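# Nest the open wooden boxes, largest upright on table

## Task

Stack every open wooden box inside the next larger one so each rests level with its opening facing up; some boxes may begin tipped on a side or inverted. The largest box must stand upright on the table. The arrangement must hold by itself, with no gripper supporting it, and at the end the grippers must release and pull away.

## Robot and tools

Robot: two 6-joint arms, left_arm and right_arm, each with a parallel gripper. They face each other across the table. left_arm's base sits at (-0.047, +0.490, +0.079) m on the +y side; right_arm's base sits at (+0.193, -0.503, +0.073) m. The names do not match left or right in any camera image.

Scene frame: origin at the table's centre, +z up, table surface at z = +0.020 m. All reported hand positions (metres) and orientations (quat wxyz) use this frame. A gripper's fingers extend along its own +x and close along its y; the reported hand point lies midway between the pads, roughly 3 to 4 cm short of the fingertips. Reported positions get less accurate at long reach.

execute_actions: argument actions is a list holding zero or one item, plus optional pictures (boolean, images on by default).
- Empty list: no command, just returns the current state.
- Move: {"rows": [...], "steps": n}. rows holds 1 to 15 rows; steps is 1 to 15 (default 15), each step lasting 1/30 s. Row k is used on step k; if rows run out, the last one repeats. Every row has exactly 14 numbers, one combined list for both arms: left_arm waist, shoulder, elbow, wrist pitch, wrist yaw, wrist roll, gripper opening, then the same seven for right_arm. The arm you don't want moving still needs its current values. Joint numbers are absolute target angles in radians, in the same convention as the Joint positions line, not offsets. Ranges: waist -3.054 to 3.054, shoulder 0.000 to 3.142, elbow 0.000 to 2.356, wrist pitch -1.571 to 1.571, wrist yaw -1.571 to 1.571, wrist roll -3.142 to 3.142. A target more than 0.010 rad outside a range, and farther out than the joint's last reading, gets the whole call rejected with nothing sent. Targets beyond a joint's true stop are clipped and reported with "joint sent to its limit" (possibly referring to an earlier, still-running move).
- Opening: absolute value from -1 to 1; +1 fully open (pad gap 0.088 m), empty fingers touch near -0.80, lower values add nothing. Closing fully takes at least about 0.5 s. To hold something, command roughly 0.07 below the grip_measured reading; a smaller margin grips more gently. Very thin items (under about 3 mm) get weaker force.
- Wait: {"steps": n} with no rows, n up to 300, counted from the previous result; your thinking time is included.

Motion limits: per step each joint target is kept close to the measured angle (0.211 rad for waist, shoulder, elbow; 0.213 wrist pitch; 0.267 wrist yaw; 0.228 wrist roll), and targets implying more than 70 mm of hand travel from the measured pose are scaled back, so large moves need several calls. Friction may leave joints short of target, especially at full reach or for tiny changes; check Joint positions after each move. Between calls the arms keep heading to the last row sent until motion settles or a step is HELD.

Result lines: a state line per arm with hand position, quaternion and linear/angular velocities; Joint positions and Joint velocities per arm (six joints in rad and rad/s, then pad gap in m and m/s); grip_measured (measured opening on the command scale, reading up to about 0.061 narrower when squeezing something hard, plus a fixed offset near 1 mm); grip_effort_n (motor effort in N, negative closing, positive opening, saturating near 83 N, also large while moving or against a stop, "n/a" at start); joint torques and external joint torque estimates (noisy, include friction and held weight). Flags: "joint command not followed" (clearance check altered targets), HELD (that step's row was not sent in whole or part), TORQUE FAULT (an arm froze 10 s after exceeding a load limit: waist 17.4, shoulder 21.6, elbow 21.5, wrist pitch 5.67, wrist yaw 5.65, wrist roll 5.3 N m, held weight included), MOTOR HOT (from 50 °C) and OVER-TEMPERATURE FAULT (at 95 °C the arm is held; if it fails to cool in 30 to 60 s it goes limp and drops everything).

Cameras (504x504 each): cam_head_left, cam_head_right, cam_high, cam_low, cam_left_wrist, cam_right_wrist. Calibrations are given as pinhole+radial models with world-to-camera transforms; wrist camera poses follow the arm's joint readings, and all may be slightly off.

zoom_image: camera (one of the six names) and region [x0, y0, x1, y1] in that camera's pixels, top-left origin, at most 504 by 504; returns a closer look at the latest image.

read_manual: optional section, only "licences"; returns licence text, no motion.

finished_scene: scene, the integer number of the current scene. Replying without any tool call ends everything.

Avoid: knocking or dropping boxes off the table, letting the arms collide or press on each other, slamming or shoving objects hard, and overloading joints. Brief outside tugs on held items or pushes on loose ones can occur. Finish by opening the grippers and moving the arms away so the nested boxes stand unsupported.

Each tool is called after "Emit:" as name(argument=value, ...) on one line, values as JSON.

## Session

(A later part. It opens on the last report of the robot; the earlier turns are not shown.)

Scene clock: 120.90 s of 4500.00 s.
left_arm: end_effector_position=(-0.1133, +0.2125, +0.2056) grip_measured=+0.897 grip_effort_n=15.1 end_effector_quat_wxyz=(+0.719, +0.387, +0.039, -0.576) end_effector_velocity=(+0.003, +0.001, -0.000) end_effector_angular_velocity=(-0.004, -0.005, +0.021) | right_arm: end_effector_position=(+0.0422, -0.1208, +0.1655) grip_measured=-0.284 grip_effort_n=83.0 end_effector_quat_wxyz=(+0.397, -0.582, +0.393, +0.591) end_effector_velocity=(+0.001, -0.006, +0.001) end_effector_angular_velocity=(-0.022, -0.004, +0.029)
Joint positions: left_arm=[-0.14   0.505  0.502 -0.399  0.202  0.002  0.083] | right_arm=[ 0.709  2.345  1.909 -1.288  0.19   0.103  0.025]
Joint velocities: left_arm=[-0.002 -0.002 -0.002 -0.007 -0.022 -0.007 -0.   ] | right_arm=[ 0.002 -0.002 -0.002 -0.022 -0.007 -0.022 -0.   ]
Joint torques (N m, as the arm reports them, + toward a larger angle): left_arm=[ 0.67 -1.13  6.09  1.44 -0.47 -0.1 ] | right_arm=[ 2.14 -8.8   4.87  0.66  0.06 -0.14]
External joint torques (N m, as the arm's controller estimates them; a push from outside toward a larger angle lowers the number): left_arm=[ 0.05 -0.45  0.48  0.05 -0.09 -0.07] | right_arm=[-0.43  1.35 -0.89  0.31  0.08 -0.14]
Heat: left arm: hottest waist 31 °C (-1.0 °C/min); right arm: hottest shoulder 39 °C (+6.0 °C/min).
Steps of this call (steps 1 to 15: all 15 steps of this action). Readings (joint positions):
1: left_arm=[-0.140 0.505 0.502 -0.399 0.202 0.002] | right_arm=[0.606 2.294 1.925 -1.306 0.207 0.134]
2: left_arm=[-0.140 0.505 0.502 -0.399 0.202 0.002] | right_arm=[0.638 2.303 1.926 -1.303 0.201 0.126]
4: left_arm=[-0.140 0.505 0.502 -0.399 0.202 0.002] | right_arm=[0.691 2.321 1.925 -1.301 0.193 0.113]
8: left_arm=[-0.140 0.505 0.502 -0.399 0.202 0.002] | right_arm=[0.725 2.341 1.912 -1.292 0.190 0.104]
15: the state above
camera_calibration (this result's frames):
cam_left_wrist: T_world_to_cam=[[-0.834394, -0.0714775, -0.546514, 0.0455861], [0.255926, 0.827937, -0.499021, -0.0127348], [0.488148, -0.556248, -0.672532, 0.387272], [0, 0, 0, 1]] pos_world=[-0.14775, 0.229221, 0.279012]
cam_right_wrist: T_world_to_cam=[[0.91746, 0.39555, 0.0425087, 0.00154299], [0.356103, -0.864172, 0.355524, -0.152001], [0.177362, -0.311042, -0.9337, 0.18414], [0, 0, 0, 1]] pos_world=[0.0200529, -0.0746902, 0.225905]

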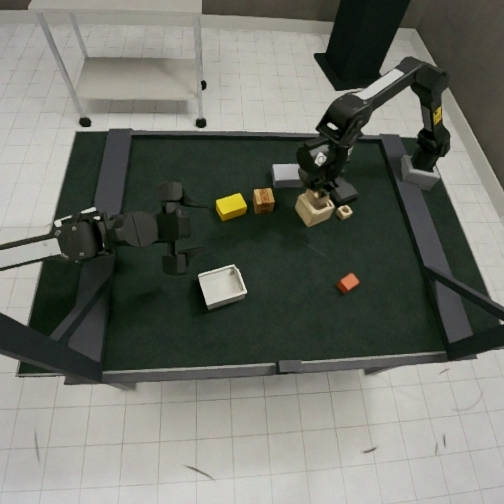

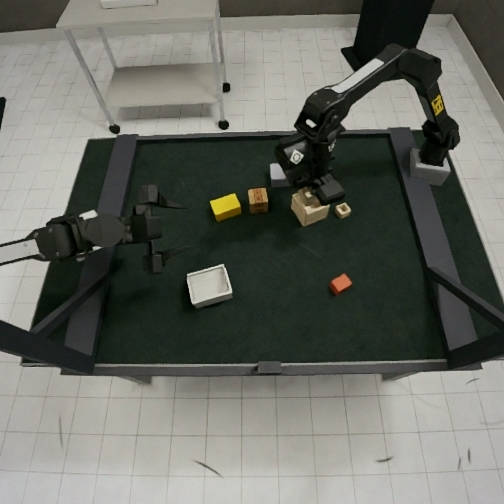

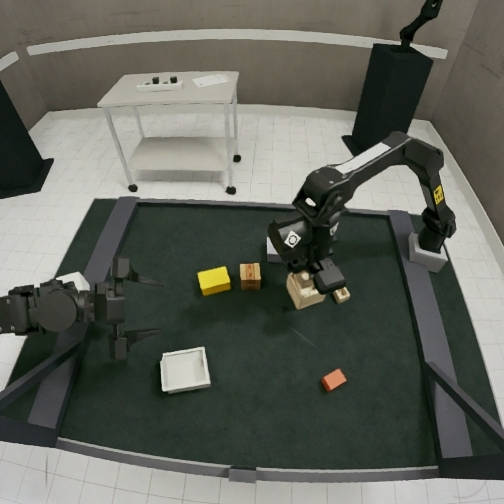

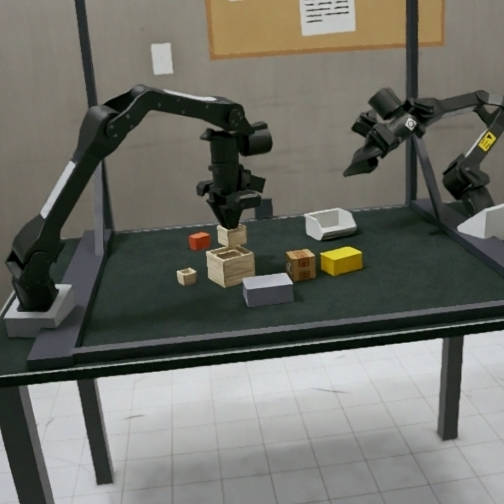

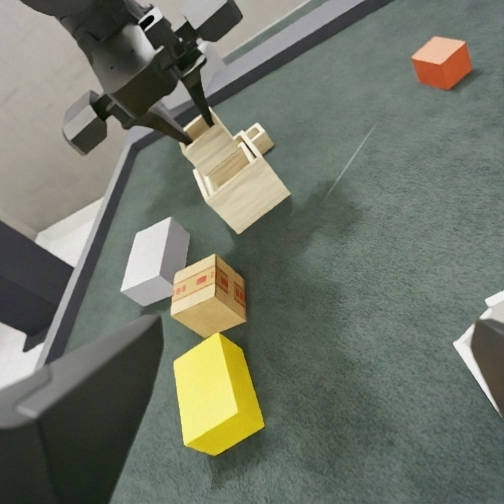

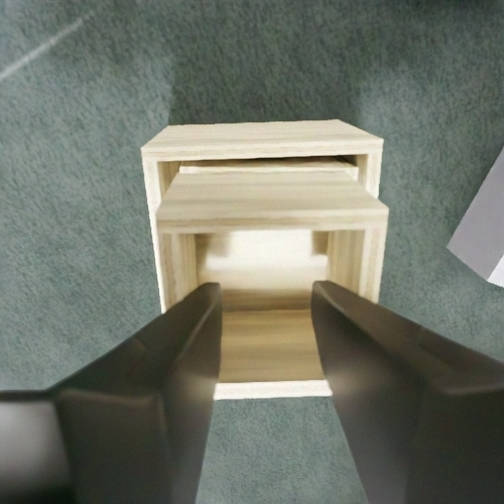

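Emit:
execute_actions(actions=[{"rows":[[-0.139,0.5,0.5,-0.4,0.20,0,0.9,0.70,2.375,1.84,-1.205,0.191,0.09,-0.2]],"steps":15}], pictures=false)

Emit:
execute_actions(actions=[{"steps":10}])

Emit:
zoom_image(camera="cam_low", region=[180,190,290,300])

Scene clock: 125.67 s of 4500.00 s.
left_arm: end_effector_position=(-0.1133, +0.2125, +0.2056) grip_measured=+0.897 grip_effort_n=15.1 end_effector_quat_wxyz=(+0.719, +0.387, +0.039, -0.576) end_effector_velocity=(+0.003, +0.003, -0.003) end_effector_angular_velocity=(+0.013, +0.006, +0.020) | right_arm: end_effector_position=(+0.0393, -0.1178, +0.1457) grip_measured=-0.284 grip_effort_n=83.0 end_effector_quat_wxyz=(+0.398, -0.579, +0.391, +0.595) end_effector_velocity=(+0.001, +0.002, -0.000) end_effector_angular_velocity=(+0.001, +0.010, -0.016)
Joint positions: left_arm=[-0.14   0.505  0.502 -0.399  0.202  0.002  0.083] | right_arm=[ 0.703  2.358  1.853 -1.207  0.19   0.094  0.025]
Joint velocities: left_arm=[-0.002 -0.002 -0.002 -0.022 -0.007 -0.007  0.   ] | right_arm=[-0.007 -0.002 -0.002  0.007 -0.007  0.007  0.   ]
Joint torques (N m, as the arm reports them, + toward a larger angle): left_arm=[ 0.7  -1.15  6.13  1.45 -0.48 -0.1 ] | right_arm=[ 2.19 -8.85  4.39  0.58  0.06 -0.12]
External joint torques (N m, as the arm's controller estimates them; a push from outside toward a larger angle lowers the number): left_arm=[ 0.08 -0.49  0.6   0.09 -0.1  -0.07] | right_arm=[ 0.04  1.49 -1.49  0.17  0.06 -0.12]
Heat: left arm: hottest elbow 32 °C (+0.0 °C/min); right arm: hottest shoulder 39 °C (+7.1 °C/min).
Steps of this call (steps 1 to 15: the robot went on to your last target; steps 16 to 90: nothing new was sent; then 1.27 s passed at rest; steps 91 to 105: all 15 steps of this action). Readings (joint positions):
91: left_arm=[-0.140 0.505 0.502 -0.399 0.202 0.002] | right_arm=[0.709 2.345 1.901 -1.275 0.190 0.101]
92: left_arm=[-0.140 0.505 0.502 -0.399 0.202 0.002] | right_arm=[0.708 2.345 1.887 -1.249 0.190 0.099]
94: left_arm=[-0.140 0.505 0.502 -0.399 0.202 0.002] | right_arm=[0.706 2.349 1.869 -1.225 0.190 0.096]
98: left_arm=[-0.140 0.505 0.502 -0.399 0.202 0.002] | right_arm=[0.704 2.358 1.854 -1.211 0.190 0.094]
105: the state above

Scene clock: 126.00 s of 4500.00 s.
left_arm: end_effector_position=(-0.1133, +0.2125, +0.2056) grip_measured=+0.897 grip_effort_n=15.1 end_effector_quat_wxyz=(+0.719, +0.387, +0.039, -0.576) end_effector_velocity=(+0.002, +0.001, +0.002) end_effector_angular_velocity=(-0.008, -0.006, +0.019) | right_arm: end_effector_position=(+0.0394, -0.1175, +0.1457) grip_measured=-0.284 grip_effort_n=83.0 end_effector_quat_wxyz=(+0.399, -0.578, +0.391, +0.595) end_effector_velocity=(-0.001, -0.002, +0.003) end_effector_angular_velocity=(-0.005, +0.005, +0.010)
Joint positions: left_arm=[-0.14   0.505  0.502 -0.399  0.202  0.002  0.083] | right_arm=[ 0.703  2.358  1.853 -1.206  0.191  0.094  0.025]
Joint velocities: left_arm=[-0.002 -0.002  0.002 -0.007 -0.022 -0.007 -0.   ] | right_arm=[ 0.002 -0.007 -0.002 -0.007 -0.007 -0.007 -0.   ]
Joint torques (N m, as the arm reports them, + toward a larger angle): left_arm=[ 0.72 -1.12  6.13  1.44 -0.46 -0.1 ] | right_arm=[ 2.02 -8.83  4.54  0.63  0.01 -0.13]
External joint torques (N m, as the arm's controller estimates them; a push from outside toward a larger angle lowers the number): left_arm=[ 0.12 -0.44  0.53  0.06 -0.08 -0.07] | right_arm=[-0.31  1.48 -1.25  0.27  0.02 -0.13]
Heat: left arm: hottest elbow 32 °C (+0.0 °C/min); right arm: hottest shoulder 39 °C (+7.0 °C/min).
Steps of this call (steps 1 to 10: the robot went on to your last target). Readings (joint positions):
1: left_arm=[-0.140 0.505 0.502 -0.399 0.202 0.002] | right_arm=[0.703 2.358 1.853 -1.207 0.190 0.094]
2: left_arm=[-0.140 0.505 0.502 -0.399 0.202 0.002] | right_arm=[0.703 2.358 1.853 -1.207 0.190 0.094]
4: left_arm=[-0.140 0.505 0.502 -0.399 0.202 0.002] | right_arm=[0.703 2.358 1.853 -1.207 0.190 0.094]
8: left_arm=[-0.140 0.505 0.502 -0.399 0.202 0.002] | right_arm=[0.703 2.358 1.853 -1.207 0.191 0.094]
10: the state above
camera_calibration (this result's frames):
cam_left_wrist: T_world_to_cam=[[-0.834394, -0.0714775, -0.546514, 0.0455861], [0.255926, 0.827937, -0.499021, -0.0127348], [0.488148, -0.556248, -0.672532, 0.387272], [0, 0, 0, 1]] pos_world=[-0.14775, 0.229221, 0.279012]
cam_right_wrist: T_world_to_cam=[[0.917573, 0.395353, 0.0419129, 0.00368661], [0.357921, -0.867358, 0.345809, -0.140157], [0.17307, -0.302303, -0.937368, 0.168904], [0, 0, 0, 1]] pos_world=[0.01755, -0.0719631, 0.206638]

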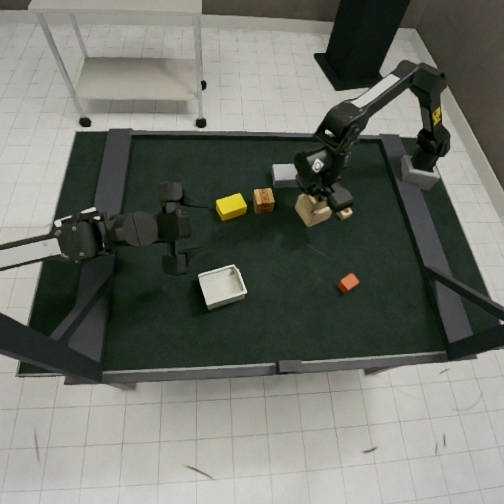

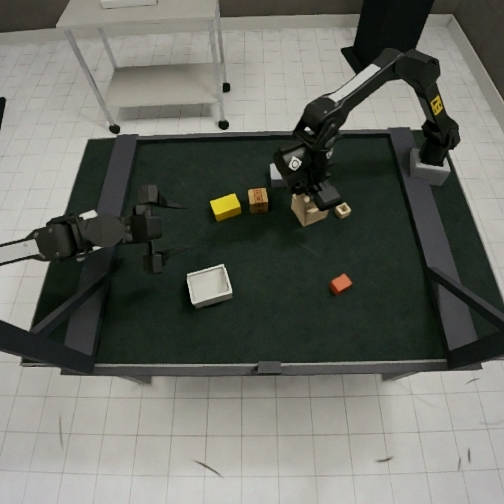

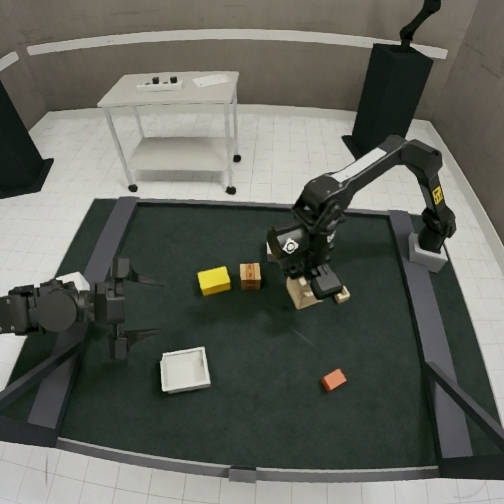

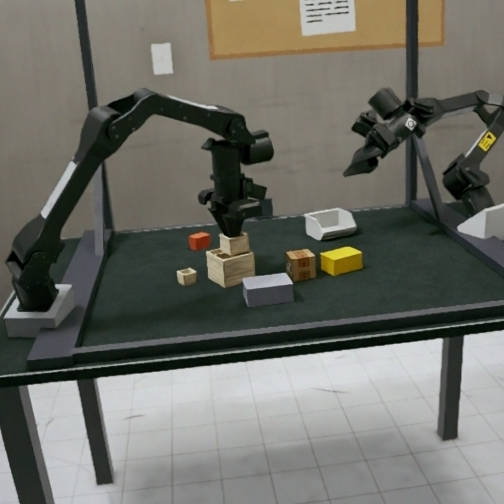

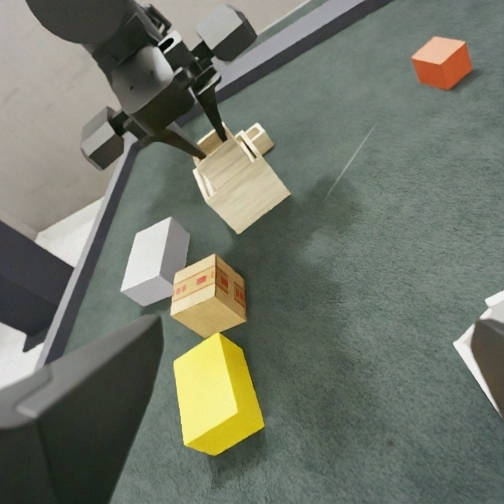

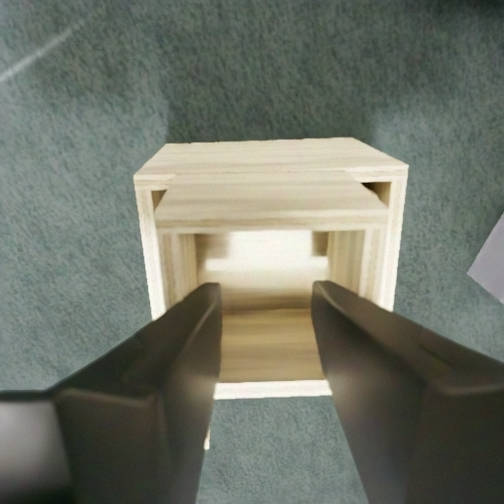

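Region (180, 190, 290, 300) of cam_low's 504x504 image, scaled by 4.582, with more detail than that image has.

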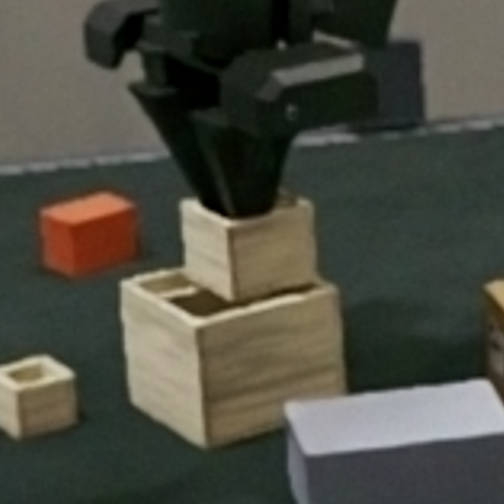

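Emit:
zoom_image(camera="cam_right_wrist", region=[110,120,430,300])

Emit:
zoom_image(camera="cam_left_wrist", region=[170,100,310,240])

Emit:
zoom_image(camera="cam_head_left", region=[280,170,370,240])

Region (110, 120, 430, 300) of cam_right_wrist's 504x504 image, scaled by 1.575, with more detail than that image has; it fills the top 284 rows of this view, and the rest is white.

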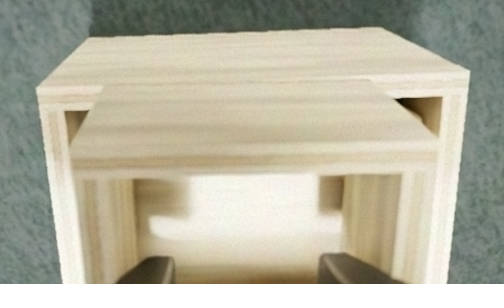

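Region (170, 100, 310, 240) of cam_left_wrist's 504x504 image, scaled by 3.600, with more detail than that image has.

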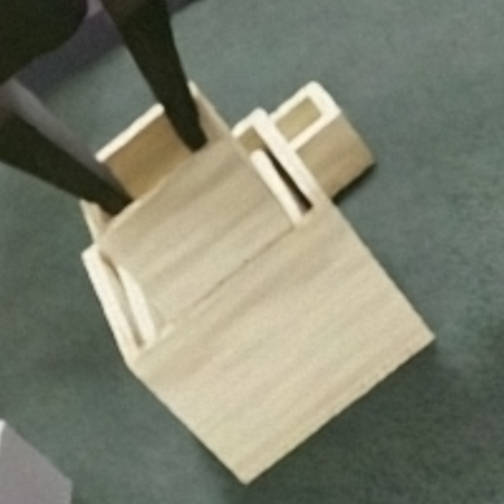

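Region (280, 170, 370, 240) of cam_head_left's 504x504 image, scaled by 5.600, with more detail than that image has.

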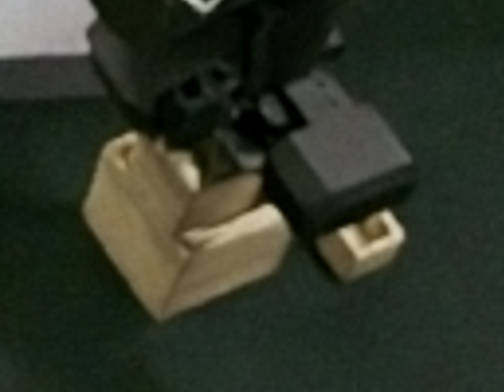

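Emit:
execute_actions(actions=[{"rows":[[-0.139,0.5,0.5,-0.4,0.20,0,0.9,0.703,2.31,1.83,-1.2,0.191,0.09,-0.2],[-0.139,0.5,0.5,-0.4,0.20,0,0.9,0.703,2.31,1.83,-1.2,0.191,0.09,-0.2],[-0.139,0.5,0.5,-0.4,0.20,0,0.9,0.703,2.31,1.83,-1.2,0.191,0.09,-0.2],[-0.139,0.5,0.5,-0.4,0.20,0,0.9,0.703,2.30,1.80,-1.19,0.191,0.09,-0.2],[-0.139,0.5,0.5,-0.4,0.20,0,0.9,0.703,2.29,1.78,-1.185,0.191,0.09,-0.2],[-0.139,0.5,0.5,-0.4,0.20,0,0.9,0.705,2.285,1.755,-1.178,0.191,0.09,-0.2]],"steps":15}])

Emit:
zoom_image(camera="cam_left_wrist", region=[170,100,310,240])

Scene clock: 129.23 s of 4500.00 s.
left_arm: end_effector_position=(-0.1133, +0.2125, +0.2056) grip_measured=+0.897 grip_effort_n=15.1 end_effector_quat_wxyz=(+0.719, +0.387, +0.039, -0.576) end_effector_velocity=(+0.003, -0.000, +0.004) end_effector_angular_velocity=(-0.025, -0.018, +0.020) | right_arm: end_effector_position=(+0.0464, -0.1302, +0.1473) grip_measured=-0.284 grip_effort_n=83.0 end_effector_quat_wxyz=(+0.398, -0.579, +0.392, +0.594) end_effector_velocity=(+0.002, +0.000, -0.001) end_effector_angular_velocity=(-0.003, +0.008, -0.000)
Joint positions: left_arm=[-0.14   0.505  0.502 -0.399  0.202  0.002  0.083] | right_arm=[ 0.703  2.299  1.765 -1.181  0.191  0.094  0.025]
Joint velocities: left_arm=[-0.002 -0.007 -0.002  0.007 -0.037 -0.007 -0.   ] | right_arm=[-0.007 -0.002 -0.007  0.007 -0.007 -0.007 -0.   ]
Joint torques (N m, as the arm reports them, + toward a larger angle): left_arm=[ 0.69 -1.14  6.11  1.45 -0.46 -0.1 ] | right_arm=[  2.53 -12.14   4.78   0.68   0.02  -0.13]
External joint torques (N m, as the arm's controller estimates them; a push from outside toward a larger angle lowers the number): left_arm=[ 0.06 -0.41  0.45  0.05 -0.08 -0.08] | right_arm=[ 0.4  -2.25 -1.    0.29  0.02 -0.13]
Heat: left arm: hottest elbow 32 °C (+0.0 °C/min); right arm: hottest shoulder 39 °C (+6.0 °C/min).
Steps of this call (steps 1 to 15: the robot went on to your last target; steps 16 to 82: nothing new was sent; steps 83 to 97: all 15 steps of this action). Readings (joint positions):
83: left_arm=[-0.140 0.505 0.502 -0.399 0.202 0.002] | right_arm=[0.703 2.355 1.852 -1.205 0.191 0.094]
84: left_arm=[-0.140 0.505 0.502 -0.399 0.202 0.002] | right_arm=[0.703 2.350 1.848 -1.203 0.191 0.094]
86: left_arm=[-0.140 0.505 0.502 -0.399 0.202 0.002] | right_arm=[0.703 2.339 1.838 -1.201 0.191 0.094]
90: left_arm=[-0.140 0.505 0.502 -0.399 0.202 0.002] | right_arm=[0.703 2.303 1.787 -1.188 0.191 0.094]
97: the state above
camera_calibration (this result's frames):
cam_left_wrist: T_world_to_cam=[[-0.834394, -0.0714775, -0.546514, 0.0455861], [0.255926, 0.827937, -0.499021, -0.0127348], [0.488148, -0.556248, -0.672532, 0.387272], [0, 0, 0, 1]] pos_world=[-0.14775, 0.229221, 0.279012]
cam_right_wrist: T_world_to_cam=[[0.917283, 0.396001, 0.0421432, 0.00224301], [0.357943, -0.866228, 0.348606, -0.154508], [0.174554, -0.304685, -0.936322, 0.164855], [0, 0, 0, 1]] pos_world=[0.0244716, -0.0844986, 0.208125]

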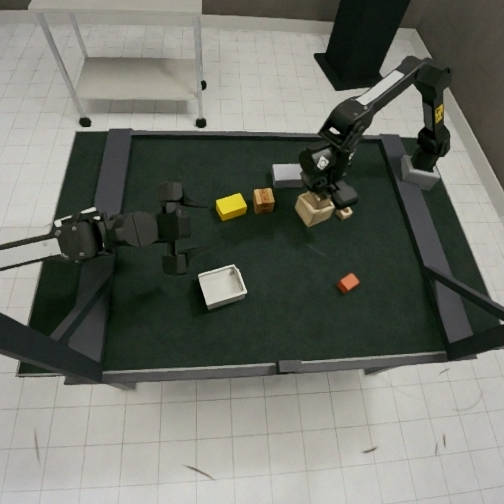

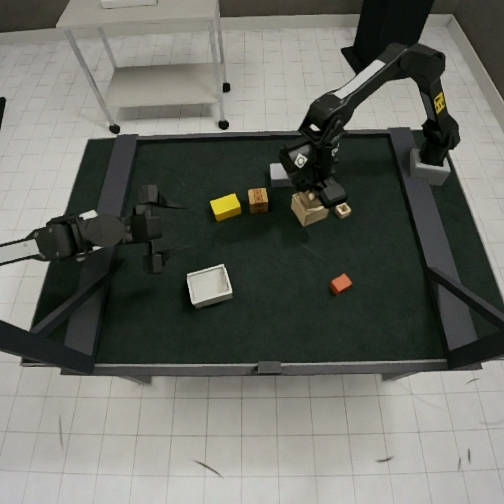

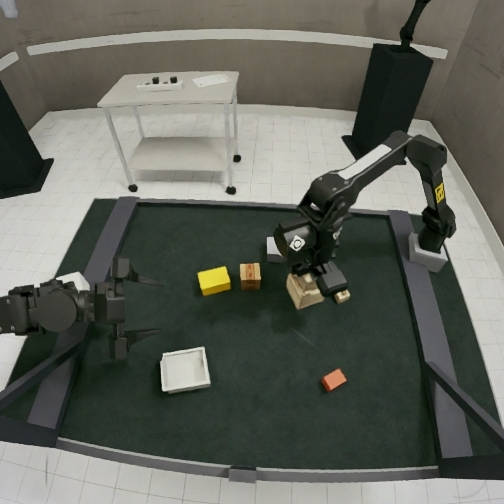

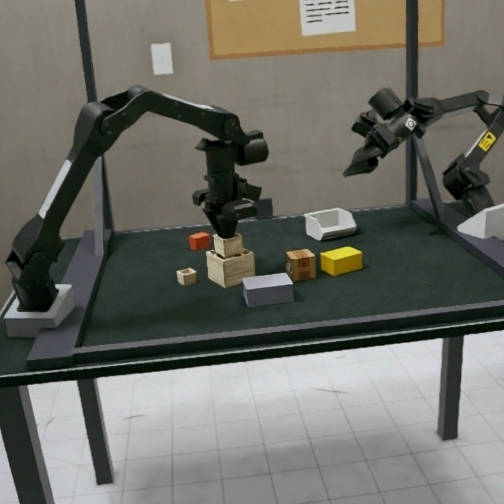

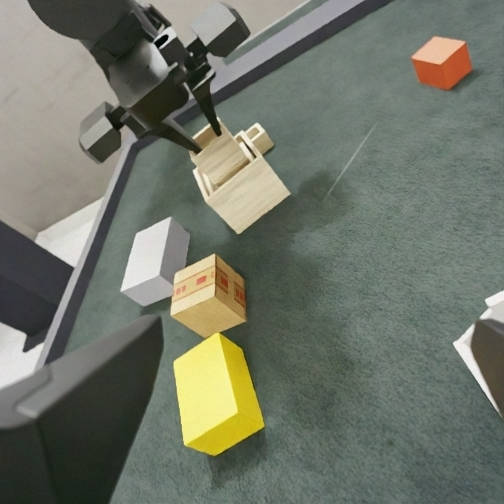

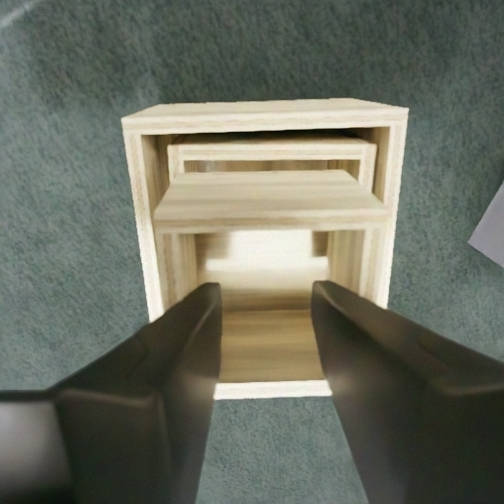

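Region (170, 100, 310, 240) of cam_left_wrist's 504x504 image, scaled by 3.600, with more detail than that image has.

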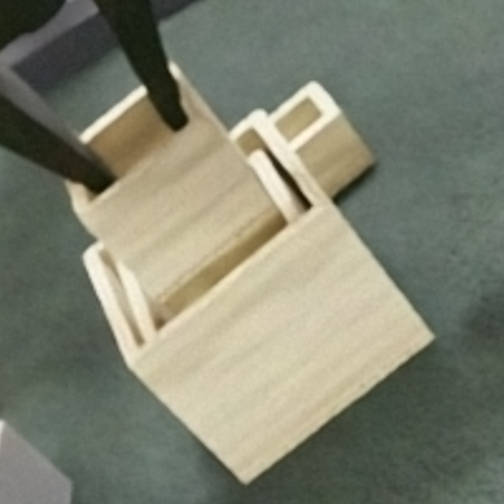

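Emit:
execute_actions(actions=[{"rows":[[-0.139,0.5,0.5,-0.4,0.20,0,0.9,0.688,2.318,1.725,-1.142,0.191,0.082,-0.2]],"steps":15}])

Emit:
zoom_image(camera="cam_right_wrist", region=[110,90,430,300])

Emit:
zoom_image(camera="cam_left_wrist", region=[170,100,310,240])

Scene clock: 130.83 s of 4500.00 s.
left_arm: end_effector_position=(-0.1133, +0.2125, +0.2056) grip_measured=+0.897 grip_effort_n=15.1 end_effector_quat_wxyz=(+0.719, +0.387, +0.039, -0.576) end_effector_velocity=(+0.001, +0.001, -0.001) end_effector_angular_velocity=(+0.002, +0.004, +0.011) | right_arm: end_effector_position=(+0.0497, -0.1287, +0.1376) grip_measured=-0.284 grip_effort_n=83.0 end_effector_quat_wxyz=(+0.399, -0.578, +0.394, +0.593) end_effector_velocity=(+0.003, -0.001, +0.000) end_effector_angular_velocity=(-0.003, -0.010, +0.036)
Joint positions: left_arm=[-0.14   0.505  0.502 -0.399  0.202  0.002  0.083] | right_arm=[ 0.689  2.302  1.735 -1.144  0.191  0.086  0.025]
Joint velocities: left_arm=[-0.002 -0.002 -0.002 -0.007 -0.007 -0.007  0.   ] | right_arm=[-0.002 -0.002 -0.002 -0.007  0.007 -0.037 -0.   ]
Joint torques (N m, as the arm reports them, + toward a larger angle): left_arm=[ 0.72 -1.15  6.12  1.43 -0.47 -0.1 ] | right_arm=[ 2.08 -8.28  4.97  0.68  0.02 -0.11]
External joint torques (N m, as the arm's controller estimates them; a push from outside toward a larger angle lowers the number): left_arm=[ 0.11 -0.45  0.51  0.05 -0.09 -0.07] | right_arm=[-0.2   1.57 -0.75  0.31  0.03 -0.11]
Heat: left arm: hottest elbow 32 °C (+0.0 °C/min); right arm: hottest shoulder 39 °C (+6.0 °C/min).
Steps of this call (steps 1 to 15: the robot went on to your last target; steps 16 to 33: nothing new was sent; steps 34 to 48: all 15 steps of this action). Readings (joint positions):
34: left_arm=[-0.140 0.505 0.502 -0.399 0.202 0.002] | right_arm=[0.702 2.299 1.761 -1.175 0.191 0.093]
35: left_arm=[-0.140 0.505 0.502 -0.399 0.202 0.002] | right_arm=[0.701 2.299 1.755 -1.163 0.191 0.091]
37: left_arm=[-0.140 0.505 0.502 -0.399 0.202 0.002] | right_arm=[0.696 2.299 1.745 -1.152 0.191 0.088]
41: left_arm=[-0.140 0.505 0.502 -0.399 0.202 0.002] | right_arm=[0.690 2.302 1.735 -1.146 0.191 0.087]
48: the state above
camera_calibration (this result's frames):
cam_left_wrist: T_world_to_cam=[[-0.834394, -0.0714775, -0.546514, 0.0455861], [0.255926, 0.827937, -0.499021, -0.0127348], [0.488148, -0.556248, -0.672532, 0.387272], [0, 0, 0, 1]] pos_world=[-0.14775, 0.229221, 0.279012]
cam_right_wrist: T_world_to_cam=[[0.919716, 0.390535, 0.0400678, -0.00149429], [0.353538, -0.868288, 0.347975, -0.150955], [0.170687, -0.305872, -0.936647, 0.155709], [0, 0, 0, 1]] pos_world=[0.0281651, -0.0828615, 0.198433]

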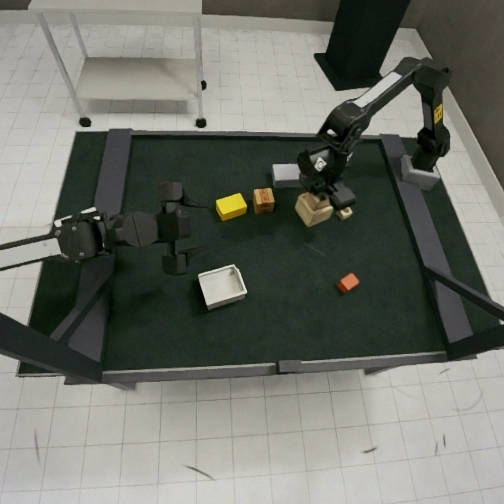

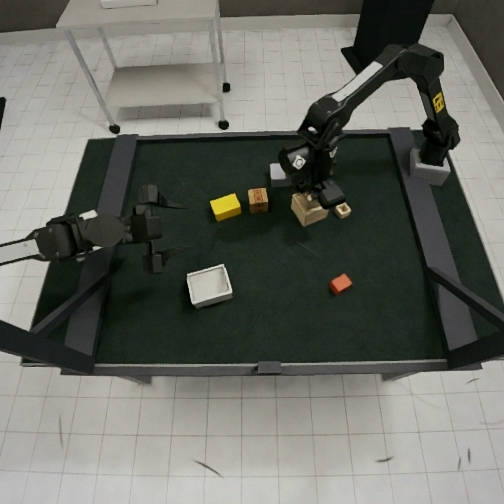

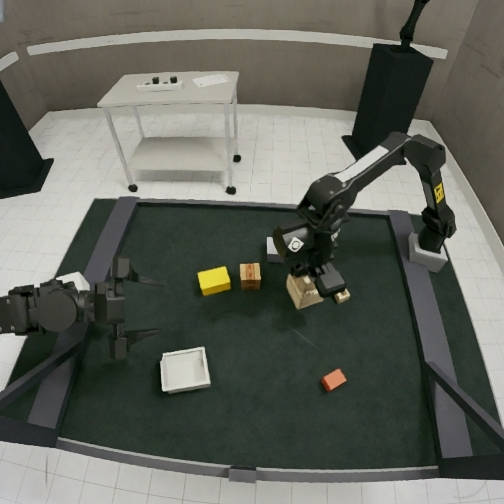

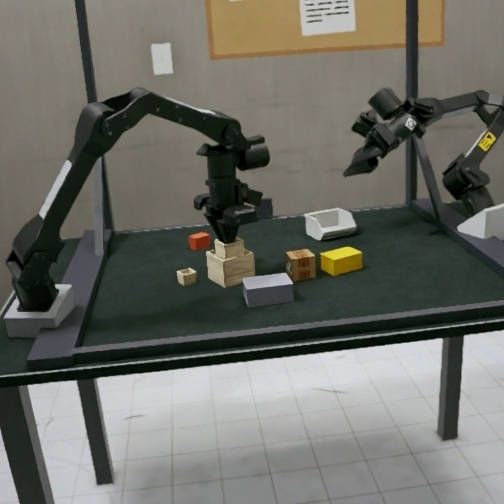

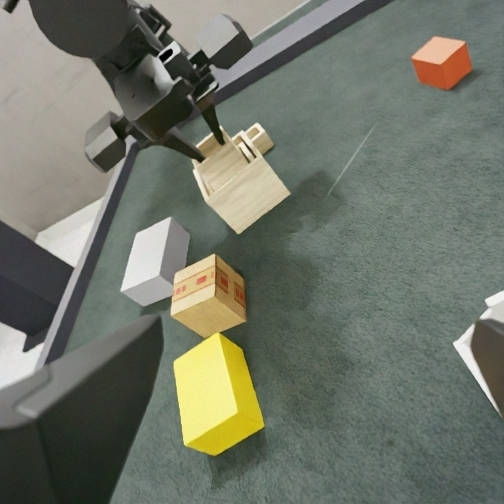

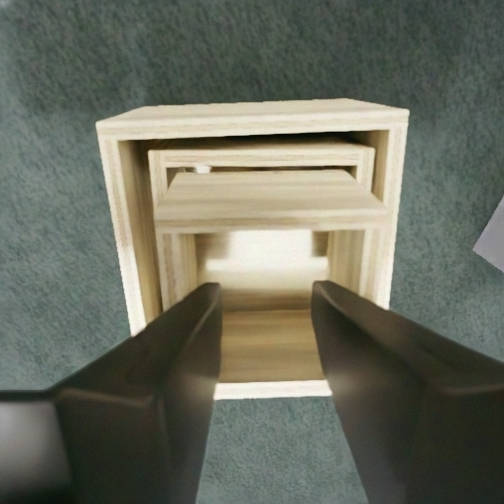

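Region (110, 90, 430, 300) of cam_right_wrist's 504x504 image, scaled by 1.575, with more detail than that image has; it fills the top 331 rows of this view, and the rest is white.

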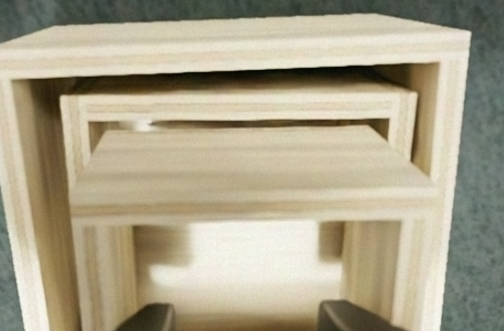

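Region (170, 100, 310, 240) of cam_left_wrist's 504x504 image, scaled by 3.600, with more detail than that image has.

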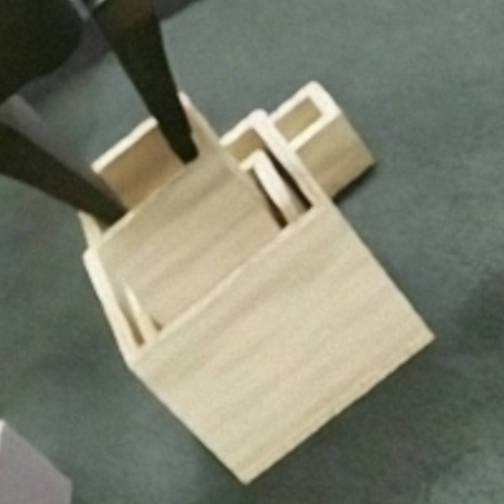

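Emit:
execute_actions(actions=[{"rows":[[-0.139,0.5,0.5,-0.4,0.20,0,0.9,0.686,2.33,1.708,-1.12,0.191,0.082,-0.2],[-0.139,0.5,0.5,-0.4,0.20,0,0.9,0.686,2.33,1.708,-1.12,0.191,0.082,-0.2],[-0.139,0.5,0.5,-0.4,0.20,0,0.9,0.686,2.33,1.708,-1.12,0.191,0.082,-0.2],[-0.139,0.5,0.5,-0.4,0.20,0,0.9,0.685,2.332,1.69,-1.098,0.191,0.08,-0.2]],"steps":15}])

Emit:
zoom_image(camera="cam_right_wrist", region=[110,90,430,300])

Emit:
zoom_image(camera="cam_left_wrist", region=[170,100,310,240])

Scene clock: 132.30 s of 4500.00 s.
left_arm: end_effector_position=(-0.1133, +0.2125, +0.2056) grip_measured=+0.897 grip_effort_n=15.6 end_effector_quat_wxyz=(+0.719, +0.387, +0.039, -0.576) end_effector_velocity=(+0.003, +0.004, -0.002) end_effector_angular_velocity=(+0.011, -0.007, +0.014) | right_arm: end_effector_position=(+0.0480, -0.1302, +0.1232) grip_measured=-0.284 grip_effort_n=83.0 end_effector_quat_wxyz=(+0.398, -0.580, +0.395, +0.592) end_effector_velocity=(-0.002, -0.001, -0.001) end_effector_angular_velocity=(-0.008, +0.021, +0.005)
Joint positions: left_arm=[-0.14   0.505  0.502 -0.399  0.202  0.002  0.083] | right_arm=[ 0.688  2.316  1.699 -1.1    0.191  0.084  0.025]
Joint velocities: left_arm=[ 0.002 -0.007 -0.002 -0.022 -0.007  0.007 -0.   ] | right_arm=[-0.002 -0.002 -0.007  0.007 -0.022 -0.007 -0.   ]
Joint torques (N m, as the arm reports them, + toward a larger angle): left_arm=[ 0.68 -1.12  6.08  1.43 -0.46 -0.09] | right_arm=[ 1.94 -8.37  4.65  0.61  0.   -0.11]
External joint torques (N m, as the arm's controller estimates them; a push from outside toward a larger angle lowers the number): left_arm=[ 0.07 -0.43  0.5   0.06 -0.08 -0.07] | right_arm=[-0.27  1.49 -1.02  0.23  0.01 -0.11]
Heat: left arm: hottest elbow 32 °C (+0.0 °C/min); right arm: hottest shoulder 39 °C (+6.1 °C/min).
Steps of this call (steps 1 to 15: the robot went on to your last target; steps 16 to 29: nothing new was sent; steps 30 to 44: all 15 steps of this action). Readings (joint positions):
30: left_arm=[-0.140 0.505 0.502 -0.399 0.202 0.002] | right_arm=[0.689 2.303 1.733 -1.141 0.191 0.086]
31: left_arm=[-0.140 0.505 0.502 -0.399 0.202 0.002] | right_arm=[0.689 2.303 1.729 -1.133 0.191 0.086]
33: left_arm=[-0.140 0.505 0.502 -0.399 0.202 0.002] | right_arm=[0.689 2.306 1.722 -1.123 0.191 0.086]
37: left_arm=[-0.140 0.505 0.502 -0.399 0.202 0.002] | right_arm=[0.688 2.314 1.703 -1.105 0.191 0.085]
44: the state above
camera_calibration (this result's frames):
cam_left_wrist: T_world_to_cam=[[-0.834394, -0.0714775, -0.546514, 0.0455861], [0.255926, 0.827937, -0.499021, -0.0127348], [0.488148, -0.556248, -0.672532, 0.387272], [0, 0, 0, 1]] pos_world=[-0.14775, 0.229221, 0.279012]
cam_right_wrist: T_world_to_cam=[[0.918978, 0.392247, 0.0402807, 0.00147684], [0.354006, -0.865722, 0.353843, -0.147023], [0.173666, -0.310915, -0.934437, 0.141059], [0, 0, 0, 1]] pos_world=[0.0261929, -0.0840033, 0.183774]

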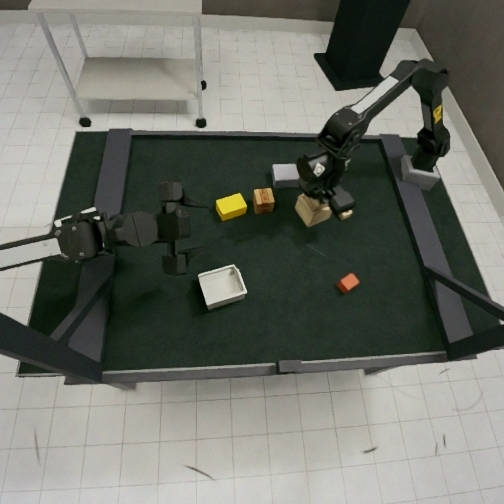

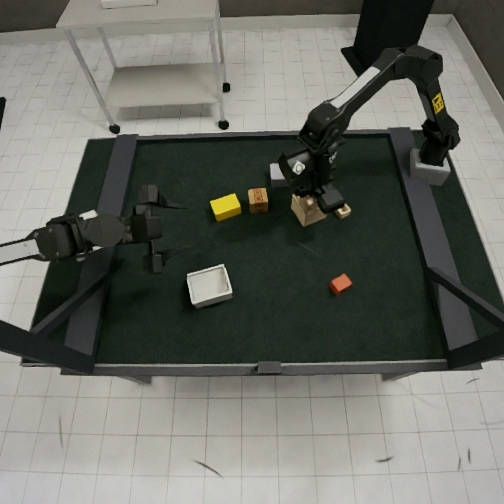

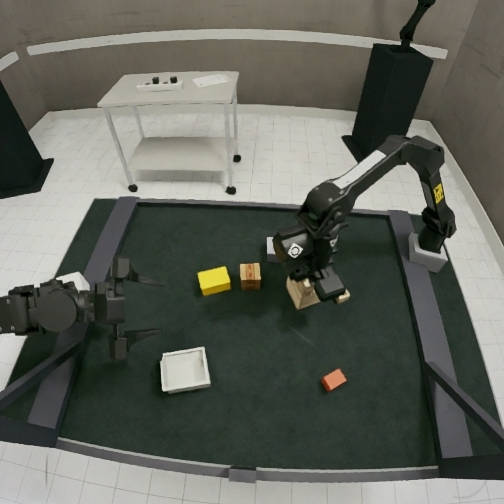

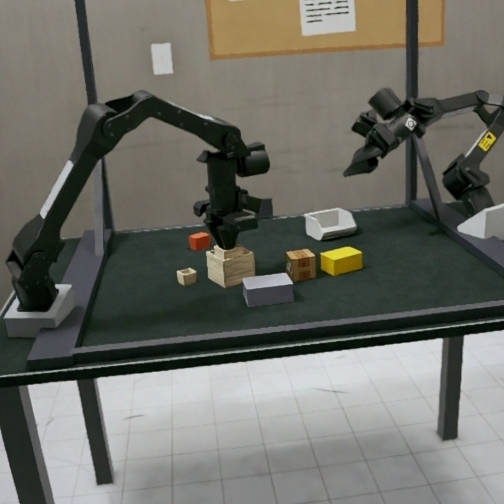

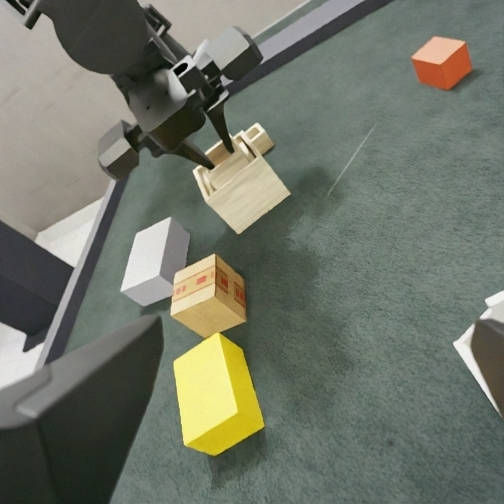

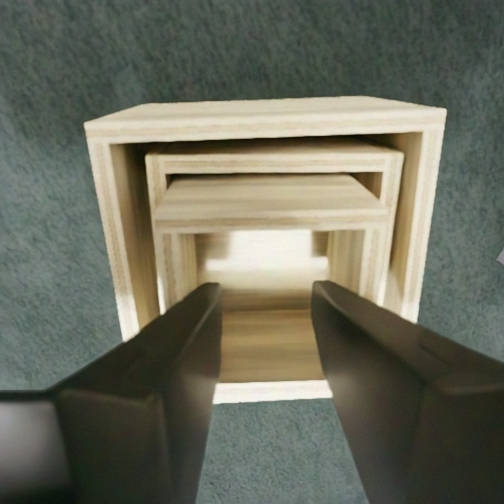

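Region (110, 90, 430, 300) of cam_right_wrist's 504x504 image, scaled by 1.575, with more detail than that image has; it fills the top 331 rows of this view, and the rest is white.

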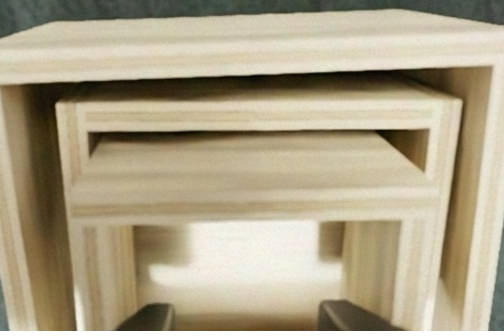

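Region (170, 100, 310, 240) of cam_left_wrist's 504x504 image, scaled by 3.600, with more detail than that image has.

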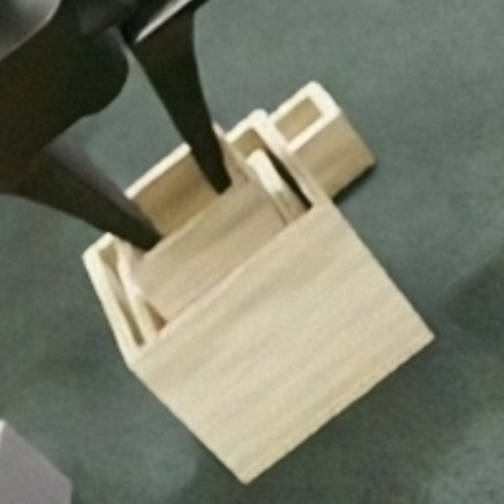

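Emit:
execute_actions(actions=[{"rows":[[-0.139,0.5,0.5,-0.4,0.20,0,0.9,0.684,2.345,1.675,-1.07,0.191,0.078,-0.2],[-0.139,0.5,0.5,-0.4,0.20,0,0.9,0.684,2.345,1.675,-1.07,0.191,0.078,-0.2],[-0.139,0.5,0.5,-0.4,0.20,0,0.9,0.684,2.345,1.675,-1.07,0.191,0.078,-0.2],[-0.139,0.5,0.5,-0.4,0.20,0,0.9,0.682,2.345,1.65,-1.045,0.191,0.076,-0.2],[-0.139,0.5,0.5,-0.4,0.20,0,0.9,0.682,2.345,1.65,-1.045,0.191,0.076,-0.2],[-0.139,0.5,0.5,-0.4,0.20,0,0.9,0.682,2.345,1.65,-1.045,0.191,0.076,-0.2],[-0.139,0.5,0.5,-0.4,0.20,0,0.9,0.68,2.347,1.628,-1.022,0.191,0.074,-0.2]],"steps":15}])

Emit:
zoom_image(camera="cam_left_wrist", region=[170,100,310,240])

Scene clock: 133.63 s of 4500.00 s.
left_arm: end_effector_position=(-0.1133, +0.2125, +0.2056) grip_measured=+0.897 grip_effort_n=15.1 end_effector_quat_wxyz=(+0.719, +0.387, +0.039, -0.576) end_effector_velocity=(+0.003, +0.001, -0.000) end_effector_angular_velocity=(-0.004, -0.005, +0.021) | right_arm: end_effector_position=(+0.0474, -0.1327, +0.1023) grip_measured=-0.284 grip_effort_n=83.0 end_effector_quat_wxyz=(+0.397, -0.580, +0.395, +0.591) end_effector_velocity=(-0.007, +0.005, +0.001) end_effector_angular_velocity=(+0.023, +0.036, +0.003)
Joint positions: left_arm=[-0.14   0.505  0.502 -0.399  0.202  0.002  0.083] | right_arm=[ 0.682  2.331  1.638 -1.025  0.191  0.078  0.025]
Joint velocities: left_arm=[-0.002 -0.002 -0.002 -0.007 -0.022 -0.007  0.   ] | right_arm=[ 0.002 -0.002 -0.002  0.037 -0.022 -0.007 -0.   ]
Joint torques (N m, as the arm reports them, + toward a larger angle): left_arm=[ 0.71 -1.15  6.11  1.44 -0.47 -0.1 ] | right_arm=[ 1.86 -8.61  4.55  0.63 -0.01 -0.14]
External joint torques (N m, as the arm's controller estimates them; a push from outside toward a larger angle lowers the number): left_arm=[ 0.09 -0.5   0.53  0.06 -0.09 -0.07] | right_arm=[-0.5   1.29 -1.1   0.25  0.01 -0.14]
Heat: left arm: hottest elbow 32 °C (-1.0 °C/min); right arm: hottest shoulder 39 °C (+6.1 °C/min).
Steps of this call (steps 1 to 15: the robot went on to your last target; steps 16 to 25: nothing new was sent; steps 26 to 40: all 15 steps of this action). Readings (joint positions):
26: left_arm=[-0.140 0.505 0.502 -0.399 0.202 0.002] | right_arm=[0.688 2.317 1.697 -1.096 0.191 0.084]
27: left_arm=[-0.140 0.505 0.502 -0.399 0.202 0.002] | right_arm=[0.688 2.318 1.694 -1.087 0.191 0.083]
29: left_arm=[-0.140 0.505 0.502 -0.399 0.202 0.002] | right_arm=[0.687 2.321 1.687 -1.073 0.191 0.083]
33: left_arm=[-0.140 0.505 0.502 -0.399 0.202 0.002] | right_arm=[0.685 2.326 1.656 -1.041 0.191 0.080]
40: the state above
camera_calibration (this result's frames):
cam_left_wrist: T_world_to_cam=[[-0.834394, -0.0714775, -0.546514, 0.0455861], [0.255926, 0.827937, -0.499021, -0.0127348], [0.488148, -0.556248, -0.672532, 0.387272], [0, 0, 0, 1]] pos_world=[-0.14775, 0.229221, 0.279012]
cam_right_wrist: T_world_to_cam=[[0.918805, 0.392727, 0.0395298, 0.00400345], [0.35429, -0.864714, 0.356018, -0.14167], [0.174, -0.313106, -0.933642, 0.120446], [0, 0, 0, 1]] pos_world=[0.0255561, -0.0863636, 0.162732]

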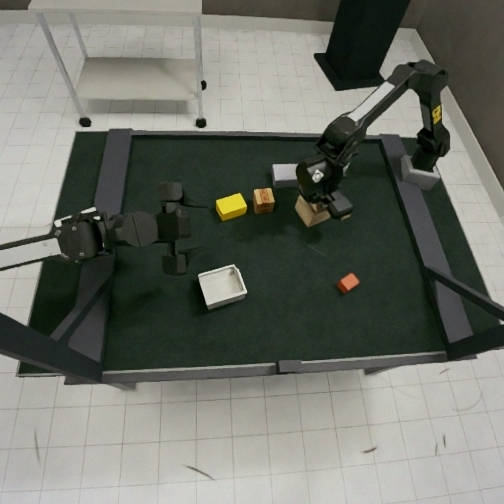

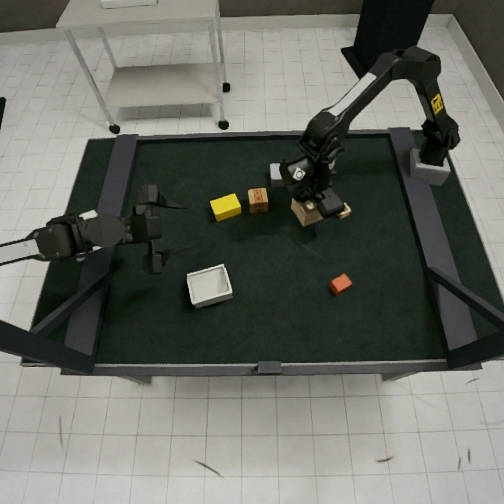

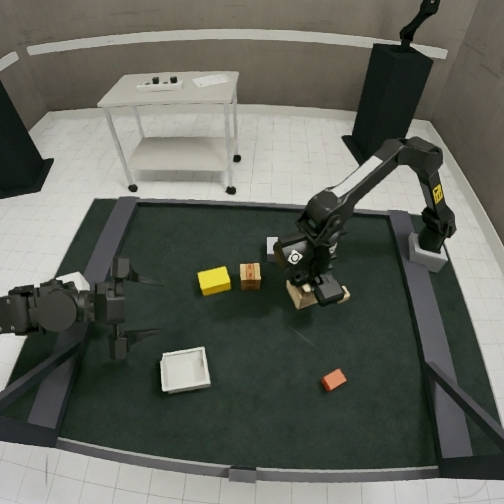

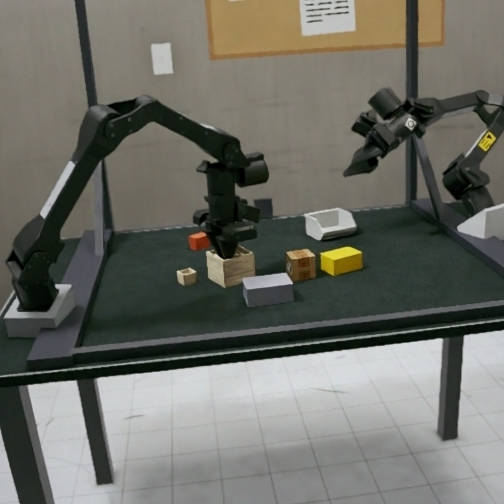

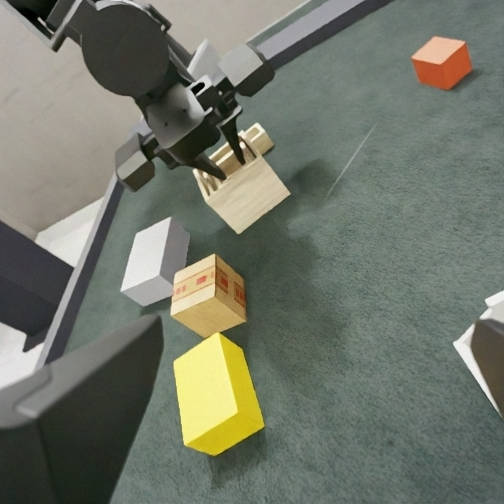

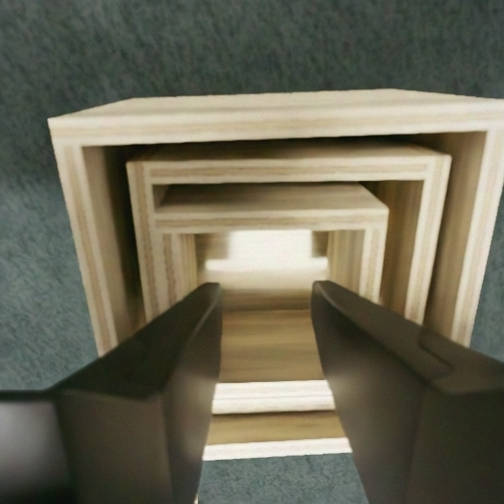

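Region (170, 100, 310, 240) of cam_left_wrist's 504x504 image, scaled by 3.600, with more detail than that image has.

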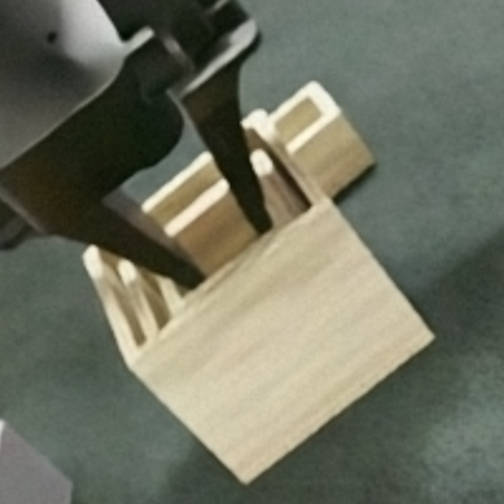

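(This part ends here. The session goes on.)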